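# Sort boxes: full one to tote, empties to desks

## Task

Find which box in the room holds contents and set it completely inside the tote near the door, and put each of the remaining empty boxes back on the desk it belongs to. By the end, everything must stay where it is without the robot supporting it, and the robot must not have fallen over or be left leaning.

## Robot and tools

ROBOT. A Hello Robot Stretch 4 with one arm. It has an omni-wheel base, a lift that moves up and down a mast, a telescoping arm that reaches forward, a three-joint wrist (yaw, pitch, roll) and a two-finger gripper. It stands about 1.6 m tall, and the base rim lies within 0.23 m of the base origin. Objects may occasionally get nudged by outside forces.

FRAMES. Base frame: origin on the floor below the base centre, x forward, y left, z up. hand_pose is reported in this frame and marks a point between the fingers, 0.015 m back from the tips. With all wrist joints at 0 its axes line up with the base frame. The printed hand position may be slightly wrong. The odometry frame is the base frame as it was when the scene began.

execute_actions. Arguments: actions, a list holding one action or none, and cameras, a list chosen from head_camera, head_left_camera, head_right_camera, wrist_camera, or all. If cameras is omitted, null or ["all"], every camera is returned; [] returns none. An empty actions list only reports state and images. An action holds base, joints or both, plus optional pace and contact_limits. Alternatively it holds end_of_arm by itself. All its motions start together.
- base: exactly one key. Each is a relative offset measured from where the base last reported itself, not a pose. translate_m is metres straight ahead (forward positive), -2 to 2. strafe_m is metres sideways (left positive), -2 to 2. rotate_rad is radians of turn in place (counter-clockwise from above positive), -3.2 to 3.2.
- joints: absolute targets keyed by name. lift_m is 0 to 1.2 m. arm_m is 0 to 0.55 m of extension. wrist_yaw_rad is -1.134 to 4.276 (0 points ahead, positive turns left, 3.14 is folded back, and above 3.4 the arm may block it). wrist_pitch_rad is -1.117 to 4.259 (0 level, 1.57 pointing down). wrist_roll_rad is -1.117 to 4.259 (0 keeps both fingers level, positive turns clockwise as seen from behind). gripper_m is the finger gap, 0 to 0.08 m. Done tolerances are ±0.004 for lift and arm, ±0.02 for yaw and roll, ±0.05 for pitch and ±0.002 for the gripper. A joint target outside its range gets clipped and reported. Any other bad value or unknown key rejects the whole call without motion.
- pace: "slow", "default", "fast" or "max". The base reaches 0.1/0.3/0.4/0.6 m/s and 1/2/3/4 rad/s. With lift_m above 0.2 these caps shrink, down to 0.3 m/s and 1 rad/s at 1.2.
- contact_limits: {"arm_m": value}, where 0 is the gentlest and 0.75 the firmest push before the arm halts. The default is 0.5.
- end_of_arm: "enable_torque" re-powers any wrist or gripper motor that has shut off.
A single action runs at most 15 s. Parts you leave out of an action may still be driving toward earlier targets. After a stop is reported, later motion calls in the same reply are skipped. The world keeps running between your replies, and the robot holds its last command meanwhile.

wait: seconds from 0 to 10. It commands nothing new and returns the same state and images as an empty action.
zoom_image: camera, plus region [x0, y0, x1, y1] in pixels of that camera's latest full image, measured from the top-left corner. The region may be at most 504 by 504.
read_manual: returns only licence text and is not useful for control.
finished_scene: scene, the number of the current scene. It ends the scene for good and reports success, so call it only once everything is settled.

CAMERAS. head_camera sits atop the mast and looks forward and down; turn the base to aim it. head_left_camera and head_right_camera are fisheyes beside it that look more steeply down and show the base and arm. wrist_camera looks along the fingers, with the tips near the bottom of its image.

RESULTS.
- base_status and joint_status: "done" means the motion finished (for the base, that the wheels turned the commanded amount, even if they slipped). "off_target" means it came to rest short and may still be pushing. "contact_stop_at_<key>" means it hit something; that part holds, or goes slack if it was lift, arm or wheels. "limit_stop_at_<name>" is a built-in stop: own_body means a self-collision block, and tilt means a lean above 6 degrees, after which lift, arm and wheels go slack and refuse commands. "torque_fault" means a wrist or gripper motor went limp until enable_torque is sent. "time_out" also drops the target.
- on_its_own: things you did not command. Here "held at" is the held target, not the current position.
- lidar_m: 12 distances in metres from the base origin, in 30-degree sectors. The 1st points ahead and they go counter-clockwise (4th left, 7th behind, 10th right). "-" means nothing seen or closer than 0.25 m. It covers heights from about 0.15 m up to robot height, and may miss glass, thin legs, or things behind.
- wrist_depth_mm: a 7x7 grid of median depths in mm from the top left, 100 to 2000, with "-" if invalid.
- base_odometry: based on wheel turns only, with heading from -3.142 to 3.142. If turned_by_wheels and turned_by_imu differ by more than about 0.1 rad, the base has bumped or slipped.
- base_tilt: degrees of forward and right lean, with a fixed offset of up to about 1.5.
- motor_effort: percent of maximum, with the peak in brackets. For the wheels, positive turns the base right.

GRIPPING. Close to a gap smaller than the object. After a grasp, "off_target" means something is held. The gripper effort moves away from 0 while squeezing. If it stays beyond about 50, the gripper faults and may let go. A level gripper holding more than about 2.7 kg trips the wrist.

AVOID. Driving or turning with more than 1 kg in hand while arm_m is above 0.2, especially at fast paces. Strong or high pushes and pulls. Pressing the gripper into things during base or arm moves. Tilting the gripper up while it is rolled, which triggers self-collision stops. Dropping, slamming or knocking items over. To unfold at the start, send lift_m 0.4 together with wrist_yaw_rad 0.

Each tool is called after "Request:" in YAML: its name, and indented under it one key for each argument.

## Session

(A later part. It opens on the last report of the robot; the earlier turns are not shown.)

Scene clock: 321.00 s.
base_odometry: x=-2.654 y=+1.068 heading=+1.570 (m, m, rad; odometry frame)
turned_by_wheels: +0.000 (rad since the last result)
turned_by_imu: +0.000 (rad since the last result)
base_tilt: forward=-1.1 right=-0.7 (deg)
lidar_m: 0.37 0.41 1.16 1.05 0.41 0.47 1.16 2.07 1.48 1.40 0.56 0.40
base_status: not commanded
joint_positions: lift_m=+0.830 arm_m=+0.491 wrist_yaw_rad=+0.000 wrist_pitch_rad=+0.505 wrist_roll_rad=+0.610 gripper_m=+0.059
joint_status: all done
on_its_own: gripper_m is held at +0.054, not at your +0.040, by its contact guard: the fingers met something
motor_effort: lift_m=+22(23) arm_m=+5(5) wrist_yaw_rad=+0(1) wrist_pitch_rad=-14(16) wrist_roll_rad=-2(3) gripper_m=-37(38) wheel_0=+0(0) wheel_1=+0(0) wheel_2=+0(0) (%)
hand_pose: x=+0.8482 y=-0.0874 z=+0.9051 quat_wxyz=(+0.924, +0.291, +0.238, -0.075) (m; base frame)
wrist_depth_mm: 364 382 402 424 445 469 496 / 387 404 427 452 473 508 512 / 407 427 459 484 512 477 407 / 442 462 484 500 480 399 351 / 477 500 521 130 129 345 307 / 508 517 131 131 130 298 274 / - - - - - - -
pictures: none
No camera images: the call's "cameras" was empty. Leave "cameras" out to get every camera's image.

Request:
execute_actions:
  actions:
    - {"base":{"rotate_rad":-2.684},"joints":{"lift_m":0.86,"wrist_pitch_rad":1.57,"arm_m":0.05}}
  cameras: ["head_camera"]

Request:
execute_actions:
  actions:
    - {"joints":{"lift_m":0.4},"pace":"fast"}
  cameras: []

Request:
execute_actions:
  actions:
    - {"base":{"translate_m":2.0},"pace":"max"}
  cameras: ["head_camera"]

Scene clock: 333.63 s.
base_odometry: x=-2.654 y=+1.068 heading=-1.114 (m, m, rad; odometry frame)
turned_by_wheels: -2.684 (rad since the last result)
turned_by_imu: -2.684 (rad since the last result)
base_tilt: forward=-1.2 right=-0.9 (deg)
lidar_m: 2.56 1.50 1.42 0.62 0.41 0.38 0.40 1.20 1.07 0.39 0.43 0.97
base_status: done
joint_positions: lift_m=+0.860 arm_m=+0.051 wrist_yaw_rad=+0.000 wrist_pitch_rad=+1.570 wrist_roll_rad=+0.610 gripper_m=+0.059
joint_status: all done
on_its_own: gripper_m is held at +0.054, not at your +0.040, by its contact guard: the fingers met something
motor_effort: lift_m=+21(22) arm_m=-5(8) wrist_yaw_rad=+0(5) wrist_pitch_rad=-2(11) wrist_roll_rad=-2(2) gripper_m=-38(38) wheel_0=-1(5) wheel_1=+1(6) wheel_2=-1(7) (%)
hand_pose: x=+0.2219 y=-0.0874 z=+0.8253 quat_wxyz=(+0.675, +0.212, +0.674, -0.212) (m; base frame)
wrist_depth_mm: 991 976 946 946 931 931 917 / 1008 976 960 960 946 946 931 / 1008 991 960 960 960 946 891 / 1008 1008 991 960 960 946 946 / 1025 1008 991 130 129 946 946 / 1008 1008 132 131 129 960 946 / - - - - - - -
pictures: head_camera
Images, in order (width x height): head_camera 420x560.

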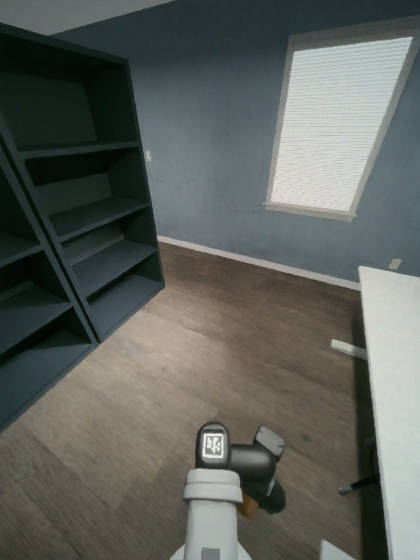

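Scene clock: 335.87 s.
base_odometry: x=-2.654 y=+1.068 heading=-1.114 (m, m, rad; odometry frame)
turned_by_wheels: +0.000 (rad since the last result)
turned_by_imu: +0.000 (rad since the last result)
base_tilt: forward=-1.0 right=-0.8 (deg)
lidar_m: 2.59 1.53 1.42 0.59 0.40 0.35 0.39 1.19 1.09 0.38 0.42 0.95
base_status: not commanded
joint_positions: lift_m=+0.400 arm_m=+0.051 wrist_yaw_rad=+0.000 wrist_pitch_rad=+1.570 wrist_roll_rad=+0.610 gripper_m=+0.059
joint_status: all done
on_its_own: gripper_m is held at +0.054, not at your +0.040, by its contact guard: the fingers met something
motor_effort: lift_m=+18(20) arm_m=-5(5) wrist_yaw_rad=-2(1) wrist_pitch_rad=-2(1) wrist_roll_rad=-2(2) gripper_m=-37(38) wheel_0=-1(1) wheel_1=+1(1) wheel_2=-1(1) (%)
hand_pose: x=+0.2219 y=-0.0874 z=+0.3657 quat_wxyz=(+0.675, +0.212, +0.674, -0.212) (m; base frame)
wrist_depth_mm: 521 517 508 504 500 492 492 / 530 521 517 508 500 496 492 / 525 521 517 517 504 504 496 / 530 530 521 517 504 504 504 / 535 530 530 130 130 508 504 / 539 530 132 131 130 355 504 / - - - - - - -
pictures: none
No camera images: the call's "cameras" was empty. Leave "cameras" out to get every camera's image.

Scene clock: 341.13 s.
base_odometry: x=-1.772 y=-0.727 heading=-1.114 (m, m, rad; odometry frame)
turned_by_wheels: +0.000 (rad since the last result)
turned_by_imu: +0.000 (rad since the last result)
base_tilt: forward=-1.0 right=-0.9 (deg)
lidar_m: 0.74 1.00 2.07 0.59 0.77 1.80 1.81 1.23 1.14 1.10 0.77 0.73
base_status: done
joint_positions: lift_m=+0.400 arm_m=+0.051 wrist_yaw_rad=+0.000 wrist_pitch_rad=+1.570 wrist_roll_rad=+0.610 gripper_m=+0.059
joint_status: not commanded
on_its_own: gripper_m is held at +0.054, not at your +0.040, by its contact guard: the fingers met something
motor_effort: lift_m=+18(18) arm_m=-5(5) wrist_yaw_rad=-1(1) wrist_pitch_rad=-2(2) wrist_roll_rad=-2(2) gripper_m=-36(38) wheel_0=-1(8) wheel_1=-1(7) wheel_2=+1(13) (%)
hand_pose: x=+0.2219 y=-0.0874 z=+0.3656 quat_wxyz=(+0.675, +0.212, +0.674, -0.212) (m; base frame)
wrist_depth_mm: 530 521 512 504 508 496 492 / 530 521 512 508 500 500 492 / 530 521 517 512 508 504 500 / 539 521 525 512 504 504 496 / 539 525 521 130 129 504 504 / 539 535 132 131 130 355 500 / - - - - - - -
pictures: head_camera
Images, in order (width x height): head_camera 420x560.

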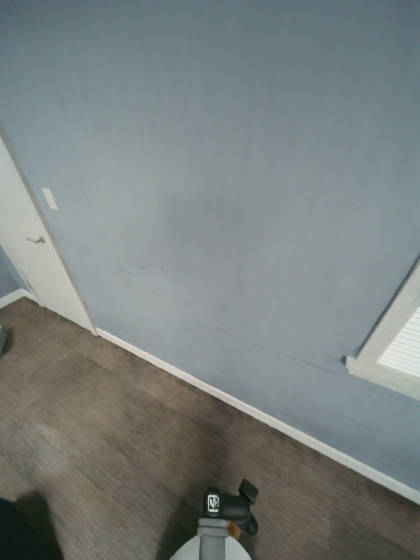

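Request:
execute_actions:
  actions:
    - {"base":{"translate_m":0.29},"pace":"max"}
  cameras: []

Request:
execute_actions:
  actions:
    - {"base":{"rotate_rad":1.114},"pace":"fast"}
  cameras: ["head_camera"]

Scene clock: 347.40 s.
base_odometry: x=-1.644 y=-0.987 heading=-1.114 (m, m, rad; odometry frame)
turned_by_wheels: +0.000 (rad since the last result)
turned_by_imu: +0.000 (rad since the last result)
base_tilt: forward=-1.1 right=-0.7 (deg)
lidar_m: 0.48 0.65 1.49 0.69 0.64 1.42 2.00 1.34 1.29 0.73 0.50 0.46
base_status: done
joint_positions: lift_m=+0.400 arm_m=+0.051 wrist_yaw_rad=+0.000 wrist_pitch_rad=+1.570 wrist_roll_rad=+0.610 gripper_m=+0.059
joint_status: not commanded
on_its_own: gripper_m is held at +0.054, not at your +0.040, by its contact guard: the fingers met something
motor_effort: lift_m=+18(18) arm_m=-5(5) wrist_yaw_rad=+0(2) wrist_pitch_rad=+0(2) wrist_roll_rad=-1(2) gripper_m=-37(38) wheel_0=-2(8) wheel_1=-1(6) wheel_2=+0(12) (%)
hand_pose: x=+0.2219 y=-0.0874 z=+0.3656 quat_wxyz=(+0.675, +0.212, +0.674, -0.212) (m; base frame)
wrist_depth_mm: 399 427 433 466 488 496 488 / 521 517 517 517 504 500 496 / 530 521 521 508 512 500 496 / 530 525 521 508 508 508 496 / 544 535 525 130 129 500 504 / 535 530 132 131 130 357 504 / - - - - - - -
pictures: none
No camera images: the call's "cameras" was empty. Leave "cameras" out to get every camera's image.

Scene clock: 348.90 s.
base_odometry: x=-1.644 y=-0.987 heading=+0.000 (m, m, rad; odometry frame)
turned_by_wheels: +1.114 (rad since the last result)
turned_by_imu: +1.114 (rad since the last result)
base_tilt: forward=-0.9 right=-0.9 (deg)
lidar_m: 1.71 0.64 0.65 1.75 1.84 1.34 1.33 0.68 0.50 0.44 0.49 0.68
base_status: done
joint_positions: lift_m=+0.400 arm_m=+0.051 wrist_yaw_rad=+0.000 wrist_pitch_rad=+1.570 wrist_roll_rad=+0.610 gripper_m=+0.059
joint_status: not commanded
on_its_own: gripper_m is held at +0.054, not at your +0.040, by its contact guard: the fingers met something
motor_effort: lift_m=+18(18) arm_m=-5(5) wrist_yaw_rad=-1(1) wrist_pitch_rad=-1(1) wrist_roll_rad=-2(2) gripper_m=-38(37) wheel_0=-1(7) wheel_1=+1(7) wheel_2=+2(8) (%)
hand_pose: x=+0.2219 y=-0.0874 z=+0.3656 quat_wxyz=(+0.675, +0.212, +0.674, -0.212) (m; base frame)
wrist_depth_mm: 525 521 512 508 496 492 452 / 535 521 517 508 504 496 496 / 530 525 517 512 504 500 496 / 535 530 521 508 504 504 500 / 535 535 521 130 129 508 500 / 535 535 131 131 130 355 504 / - - - - - - -
pictures: head_camera
Images, in order (width x height): head_camera 420x560.

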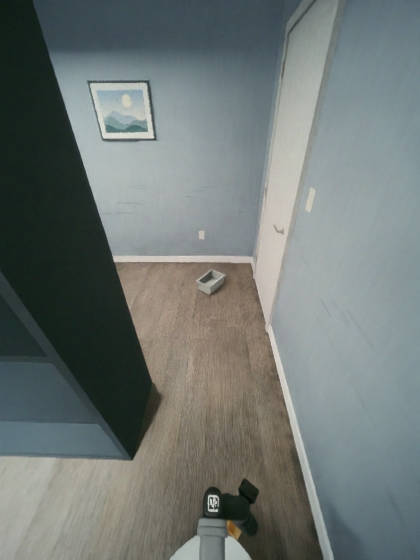

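Request:
execute_actions:
  actions:
    - {"base":{"translate_m":1.62},"joints":{"arm_m":0.15,"wrist_roll_rad":0},"pace":"max"}
  cameras: ["head_camera","wrist_camera"]

Request:
zoom_image:
  camera: "head_camera"
  region: [130, 360, 330, 560]

Scene clock: 356.77 s.
base_odometry: x=-0.024 y=-0.987 heading=+0.000 (m, m, rad; odometry frame)
turned_by_wheels: +0.000 (rad since the last result)
turned_by_imu: +0.000 (rad since the last result)
base_tilt: forward=-1.1 right=-0.7 (deg)
lidar_m: 0.58 0.37 1.41 2.50 0.99 0.83 1.99 0.68 0.45 0.39 0.44 0.63
base_status: done
joint_positions: lift_m=+0.400 arm_m=+0.149 wrist_yaw_rad=+0.000 wrist_pitch_rad=+1.570 wrist_roll_rad=+0.000 gripper_m=+0.059
joint_status: all done
on_its_own: gripper_m is held at +0.054, not at your +0.040, by its contact guard: the fingers met something
motor_effort: lift_m=+18(18) arm_m=+5(6) wrist_yaw_rad=-2(3) wrist_pitch_rad=-1(4) wrist_roll_rad=-2(6) gripper_m=-37(37) wheel_0=-2(8) wheel_1=+0(7) wheel_2=-1(13) (%)
hand_pose: x=+0.3203 y=-0.0874 z=+0.3656 quat_wxyz=(+0.707, +0.000, +0.707, +0.000) (m; base frame)
wrist_depth_mm: 521 449 508 500 500 496 488 / 525 480 512 504 504 492 488 / 535 517 512 508 508 504 500 / 525 517 517 517 512 504 500 / 530 521 521 130 129 508 504 / 544 525 131 131 130 504 504 / - - - - - - -
pictures: head_camera, wrist_camera
camera_calibration (this result's frames):
wrist_camera: T_world_to_cam=[[0.0522121, -0.997695, -0.0433368, -0.0861033], [-0.998169, -0.053466, 0.0282958, 0.355653], [-0.0305476, 0.0417801, -0.99866, 0.53141], [0, 0, 0, 1]] pos_world=[0.375731, -0.0890918, 0.516902]
Images, in order (width x height): head_camera 420x560, wrist_camera 616x392.

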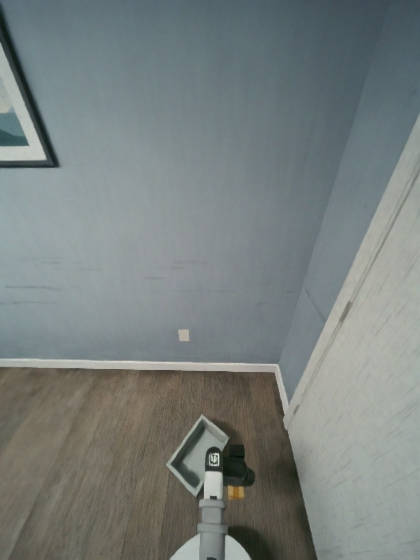

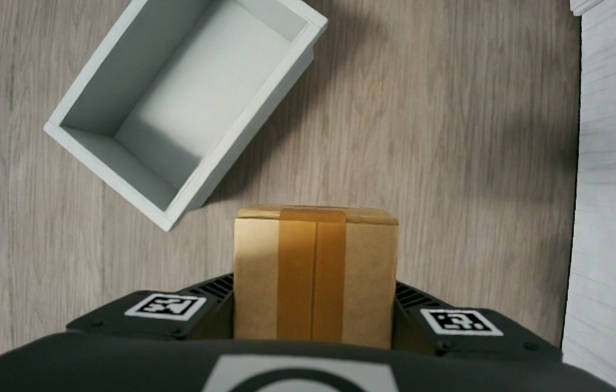

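Region (130, 360, 330, 560) of head_camera's 420x560 image, scaled by 2.520, with more detail than that image has.

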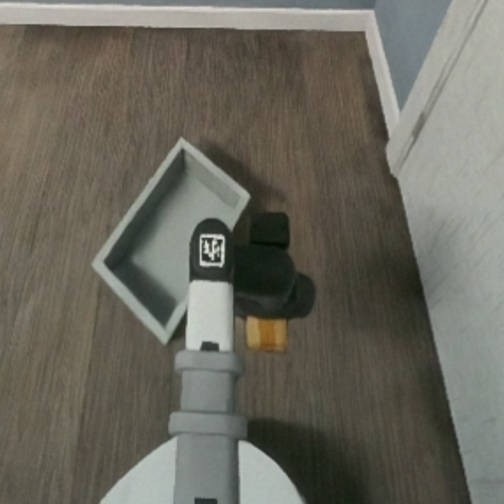

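Request:
execute_actions:
  actions:
    - {"base":{"strafe_m":0.147},"joints":{"arm_m":0.312}}
  cameras: ["head_camera","wrist_camera"]

Scene clock: 364.57 s.
base_odometry: x=-0.024 y=-0.840 heading=+0.000 (m, m, rad; odometry frame)
turned_by_wheels: +0.000 (rad since the last result)
turned_by_imu: +0.001 (rad since the last result)
base_tilt: forward=-1.0 right=-0.8 (deg)
lidar_m: 0.38 1.05 1.42 2.34 0.97 0.73 2.57 0.84 0.58 0.53 0.59 0.39
base_status: done
joint_positions: lift_m=+0.400 arm_m=+0.311 wrist_yaw_rad=+0.000 wrist_pitch_rad=+1.570 wrist_roll_rad=+0.000 gripper_m=+0.059
joint_status: all done
on_its_own: gripper_m is held at +0.054, not at your +0.040, by its contact guard: the fingers met something
motor_effort: lift_m=+18(18) arm_m=+5(5) wrist_yaw_rad=-2(1) wrist_pitch_rad=-1(3) wrist_roll_rad=-2(3) gripper_m=-37(36) wheel_0=+2(9) wheel_1=-1(8) wheel_2=-1(1) (%)
hand_pose: x=+0.4822 y=-0.0874 z=+0.3656 quat_wxyz=(+0.707, +0.000, +0.707, +0.000) (m; base frame)
wrist_depth_mm: 517 512 512 508 504 496 492 / 521 512 512 504 504 500 492 / 521 521 517 504 469 504 500 / 530 525 512 512 500 504 504 / 530 530 439 130 130 508 500 / 535 530 132 131 130 508 504 / - - - - - - -
pictures: head_camera, wrist_camera
camera_calibration (this result's frames):
wrist_camera: T_world_to_cam=[[0.052576, -0.997676, -0.0433353, -0.0947326], [-0.99815, -0.053829, 0.0282722, 0.517259], [-0.0305392, 0.0417687, -0.99866, 0.536351], [0, 0, 0, 1]] pos_world=[0.537662, -0.0890716, 0.516904]
Images, in order (width x height): head_camera 420x560, wrist_camera 616x392.

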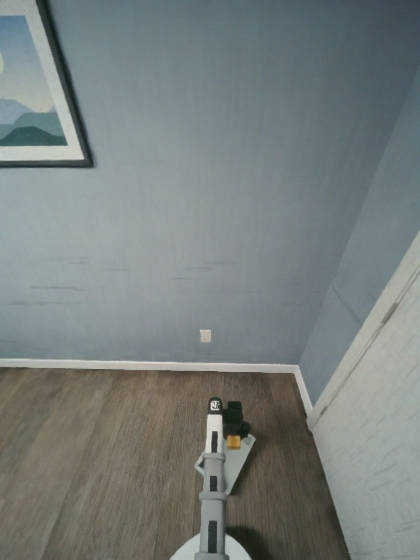

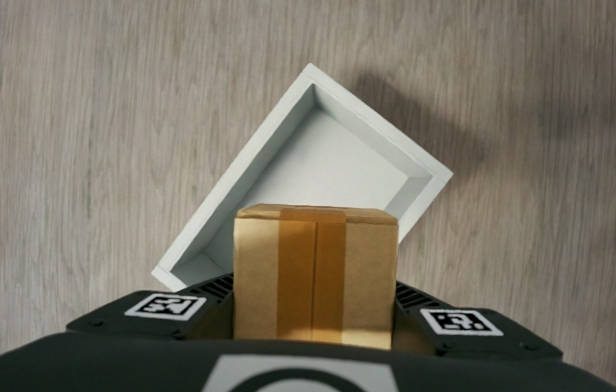

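Request:
execute_actions:
  actions:
    - {"base":{"strafe_m":0.017},"joints":{"arm_m":0.322,"wrist_roll_rad":2.16,"lift_m":0.22}}
  cameras: ["head_camera","wrist_camera"]

Request:
zoom_image:
  camera: "head_camera"
  region: [150, 380, 310, 540]

Scene clock: 373.27 s.
base_odometry: x=-0.024 y=-0.823 heading=+0.000 (m, m, rad; odometry frame)
turned_by_wheels: +0.000 (rad since the last result)
turned_by_imu: +0.000 (rad since the last result)
base_tilt: forward=-1.0 right=-0.8 (deg)
lidar_m: 0.34 1.05 1.43 2.31 1.00 0.74 1.17 0.90 0.60 0.53 0.62 0.33
base_status: done
joint_positions: lift_m=+0.220 arm_m=+0.321 wrist_yaw_rad=+0.000 wrist_pitch_rad=+1.570 wrist_roll_rad=+2.160 gripper_m=+0.059
joint_status: all done
on_its_own: gripper_m is held at +0.054, not at your +0.040, by its contact guard: the fingers met something
motor_effort: lift_m=+17(17) arm_m=+5(5) wrist_yaw_rad=-1(2) wrist_pitch_rad=+0(2) wrist_roll_rad=+0(4) gripper_m=-37(38) wheel_0=+1(8) wheel_1=+0(7) wheel_2=-1(1) (%)
hand_pose: x=+0.4922 y=-0.0874 z=+0.1857 quat_wxyz=(+0.334, +0.624, +0.333, -0.623) (m; base frame)
wrist_depth_mm: 340 336 332 329 324 319 317 / 340 336 334 327 325 320 319 / 345 230 285 239 212 224 207 / 347 253 336 329 325 307 217 / 349 257 334 130 129 300 214 / 351 226 131 131 130 252 215 / - - - - - - -
pictures: head_camera, wrist_camera
camera_calibration (this result's frames):
wrist_camera: T_world_to_cam=[[-0.858753, 0.510491, -0.044076, 0.47748], [0.509643, 0.859878, 0.0295458, -0.130157], [0.0529828, 0.0029095, -0.998591, 0.31243], [0, 0, 0, 1]] pos_world=[0.459817, -0.132739, 0.336881]
Images, in order (width x height): head_camera 420x560, wrist_camera 616x392.

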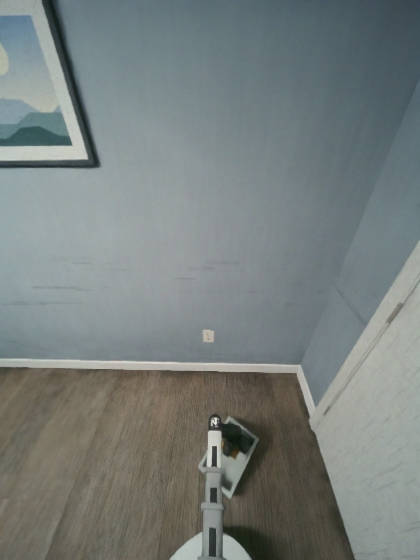

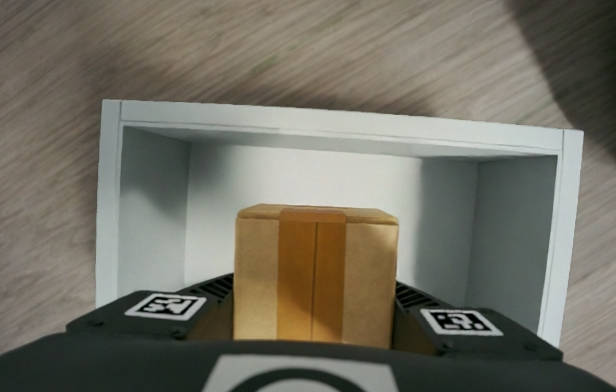

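Region (150, 380, 310, 540) of head_camera's 420x560 image, scaled by 3.150, with more detail than that image has.

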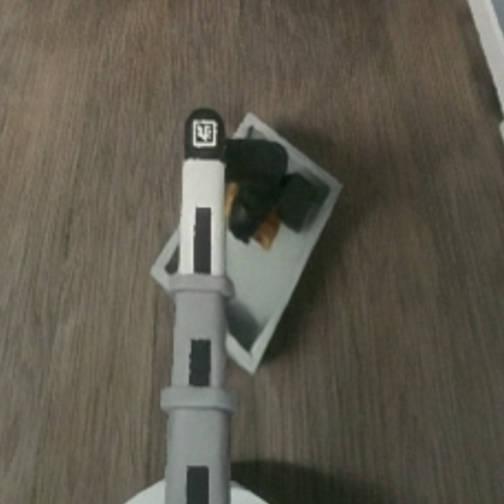

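Request:
execute_actions:
  actions:
    - {"joints":{"lift_m":0.08}}
  cameras: ["wrist_camera"]

Scene clock: 378.00 s.
base_odometry: x=-0.024 y=-0.823 heading=+0.000 (m, m, rad; odometry frame)
turned_by_wheels: +0.000 (rad since the last result)
turned_by_imu: +0.000 (rad since the last result)
base_tilt: forward=-1.0 right=-0.8 (deg)
lidar_m: 0.30 1.05 1.41 2.31 0.99 0.75 1.16 0.91 0.60 0.55 0.60 0.37
base_status: not commanded
joint_positions: lift_m=+0.080 arm_m=+0.321 wrist_yaw_rad=+0.000 wrist_pitch_rad=+1.570 wrist_roll_rad=+2.160 gripper_m=+0.059
joint_status: all done
on_its_own: gripper_m is held at +0.054, not at your +0.040, by its contact guard: the fingers met something
motor_effort: lift_m=+17(17) arm_m=+5(5) wrist_yaw_rad=+0(0) wrist_pitch_rad=-1(1) wrist_roll_rad=+0(0) gripper_m=-37(37) wheel_0=+1(1) wheel_1=+0(0) wheel_2=-1(1) (%)
hand_pose: x=+0.4922 y=-0.0874 z=+0.0457 quat_wxyz=(+0.334, +0.624, +0.333, -0.623) (m; base frame)
wrist_depth_mm: - - - - - - - / 128 123 117 116 112 - - / 162 195 193 190 190 175 186 / 165 197 195 191 190 188 186 / 167 198 196 130 129 189 188 / 168 199 131 131 129 191 189 / - - - - - - -
pictures: wrist_camera
camera_calibration (this result's frames):
wrist_camera: T_world_to_cam=[[-0.858746, 0.510501, -0.0440886, 0.471311], [0.509653, 0.859872, 0.0295533, -0.126028], [0.0529975, 0.00290888, -0.99859, 0.172604], [0, 0, 0, 1]] pos_world=[0.45982, -0.132738, 0.196865]
Images, in order (width x height): wrist_camera 616x392.

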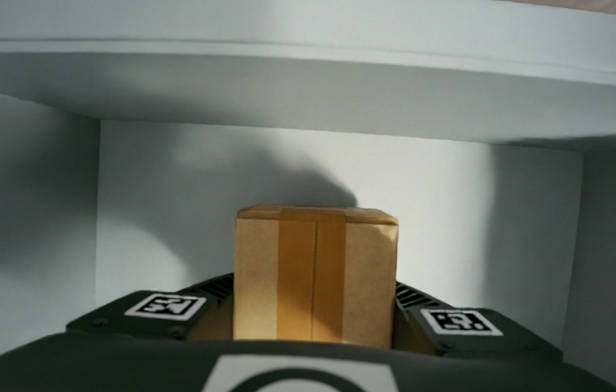

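Request:
execute_actions:
  actions:
    - {"joints":{"lift_m":0.069},"pace":"slow"}
  cameras: []

Request:
execute_actions:
  actions:
    - {"joints":{"gripper_m":0.08}}
  cameras: []

Request:
execute_actions:
  actions:
    - {"joints":{"lift_m":0.24},"pace":"fast"}
  cameras: ["wrist_camera"]

Scene clock: 382.37 s.
base_odometry: x=-0.024 y=-0.823 heading=+0.000 (m, m, rad; odometry frame)
turned_by_wheels: +0.000 (rad since the last result)
turned_by_imu: +0.000 (rad since the last result)
base_tilt: forward=-1.1 right=-0.6 (deg)
lidar_m: 0.29 1.06 1.40 2.31 1.01 0.74 1.18 0.90 0.63 0.54 0.62 0.35
base_status: not commanded
joint_positions: lift_m=+0.069 arm_m=+0.321 wrist_yaw_rad=+0.000 wrist_pitch_rad=+1.570 wrist_roll_rad=+2.160 gripper_m=+0.059
joint_status: all done
on_its_own: gripper_m is held at +0.054, not at your +0.040, by its contact guard: the fingers met something
motor_effort: lift_m=+17(17) arm_m=+5(5) wrist_yaw_rad=+1(0) wrist_pitch_rad=-1(1) wrist_roll_rad=+0(0) gripper_m=-37(36) wheel_0=+0(0) wheel_1=+0(0) wheel_2=-1(1) (%)
hand_pose: x=+0.4922 y=-0.0874 z=+0.0347 quat_wxyz=(+0.334, +0.624, +0.333, -0.623) (m; base frame)
wrist_depth_mm: - - - - - - - / 128 123 117 116 112 - - / 162 185 182 179 178 175 - / 166 185 183 181 179 177 176 / 167 187 186 130 129 179 177 / 168 187 131 131 129 178 178 / - - - - - - -
pictures: none
No camera images: the call's "cameras" was empty. Leave "cameras" out to get every camera's image.

Scene clock: 383.30 s.
base_odometry: x=-0.024 y=-0.823 heading=+0.000 (m, m, rad; odometry frame)
turned_by_wheels: +0.000 (rad since the last result)
turned_by_imu: +0.000 (rad since the last result)
base_tilt: forward=-1.1 right=-0.8 (deg)
lidar_m: 0.31 1.03 1.42 2.30 0.98 0.75 1.19 0.91 0.62 0.55 0.59 0.36
base_status: not commanded
joint_positions: lift_m=+0.069 arm_m=+0.321 wrist_yaw_rad=+0.000 wrist_pitch_rad=+1.570 wrist_roll_rad=+2.160 gripper_m=+0.080
joint_status: all done
motor_effort: lift_m=+17(17) arm_m=+5(5) wrist_yaw_rad=+0(1) wrist_pitch_rad=-2(1) wrist_roll_rad=-1(1) gripper_m=+1(36) wheel_0=+1(0) wheel_1=+0(0) wheel_2=-1(1) (%)
hand_pose: x=+0.4922 y=-0.0874 z=+0.0347 quat_wxyz=(+0.334, +0.624, +0.333, -0.623) (m; base frame)
wrist_depth_mm: - - - - - - - / 129 123 117 116 112 - - / 162 185 182 180 178 175 175 / 164 187 184 181 179 178 175 / 167 187 185 133 180 179 178 / 163 110 135 134 133 179 - / - - - - 134 - -
pictures: none
No camera images: the call's "cameras" was empty. Leave "cameras" out to get every camera's image.

Scene clock: 384.77 s.
base_odometry: x=-0.024 y=-0.823 heading=+0.000 (m, m, rad; odometry frame)
turned_by_wheels: +0.000 (rad since the last result)
turned_by_imu: +0.000 (rad since the last result)
base_tilt: forward=-1.1 right=-0.8 (deg)
lidar_m: 0.34 1.02 1.41 2.32 0.97 0.74 1.17 0.90 0.62 0.53 0.61 0.34
base_status: not commanded
joint_positions: lift_m=+0.240 arm_m=+0.321 wrist_yaw_rad=+0.000 wrist_pitch_rad=+1.570 wrist_roll_rad=+2.160 gripper_m=+0.080
joint_status: all done
motor_effort: lift_m=+21(23) arm_m=+5(5) wrist_yaw_rad=-1(1) wrist_pitch_rad=+0(0) wrist_roll_rad=-1(0) gripper_m=+2(2) wheel_0=+1(1) wheel_1=+0(0) wheel_2=-1(1) (%)
hand_pose: x=+0.4922 y=-0.0874 z=+0.2054 quat_wxyz=(+0.334, +0.624, +0.333, -0.623) (m; base frame)
wrist_depth_mm: 357 355 351 345 342 338 336 / 362 359 353 349 345 342 338 / 368 248 286 239 277 238 338 / 366 273 355 347 347 309 232 / 368 279 355 304 349 300 289 / 370 110 152 353 345 238 345 / - - - - 145 - -
pictures: wrist_camera
camera_calibration (this result's frames):
wrist_camera: T_world_to_cam=[[-0.858737, 0.510517, -0.044092, 0.478353], [0.509669, 0.859863, 0.0295553, -0.130759], [0.0530016, 0.00290791, -0.99859, 0.332071], [0, 0, 0, 1]] pos_world=[0.459823, -0.132738, 0.356559]
Images, in order (width x height): wrist_camera 616x392.

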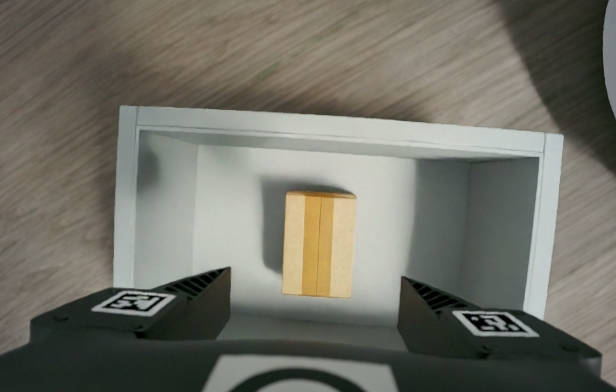

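Request:
finished_scene:
  scene: 1

The scene is finished: the task was done.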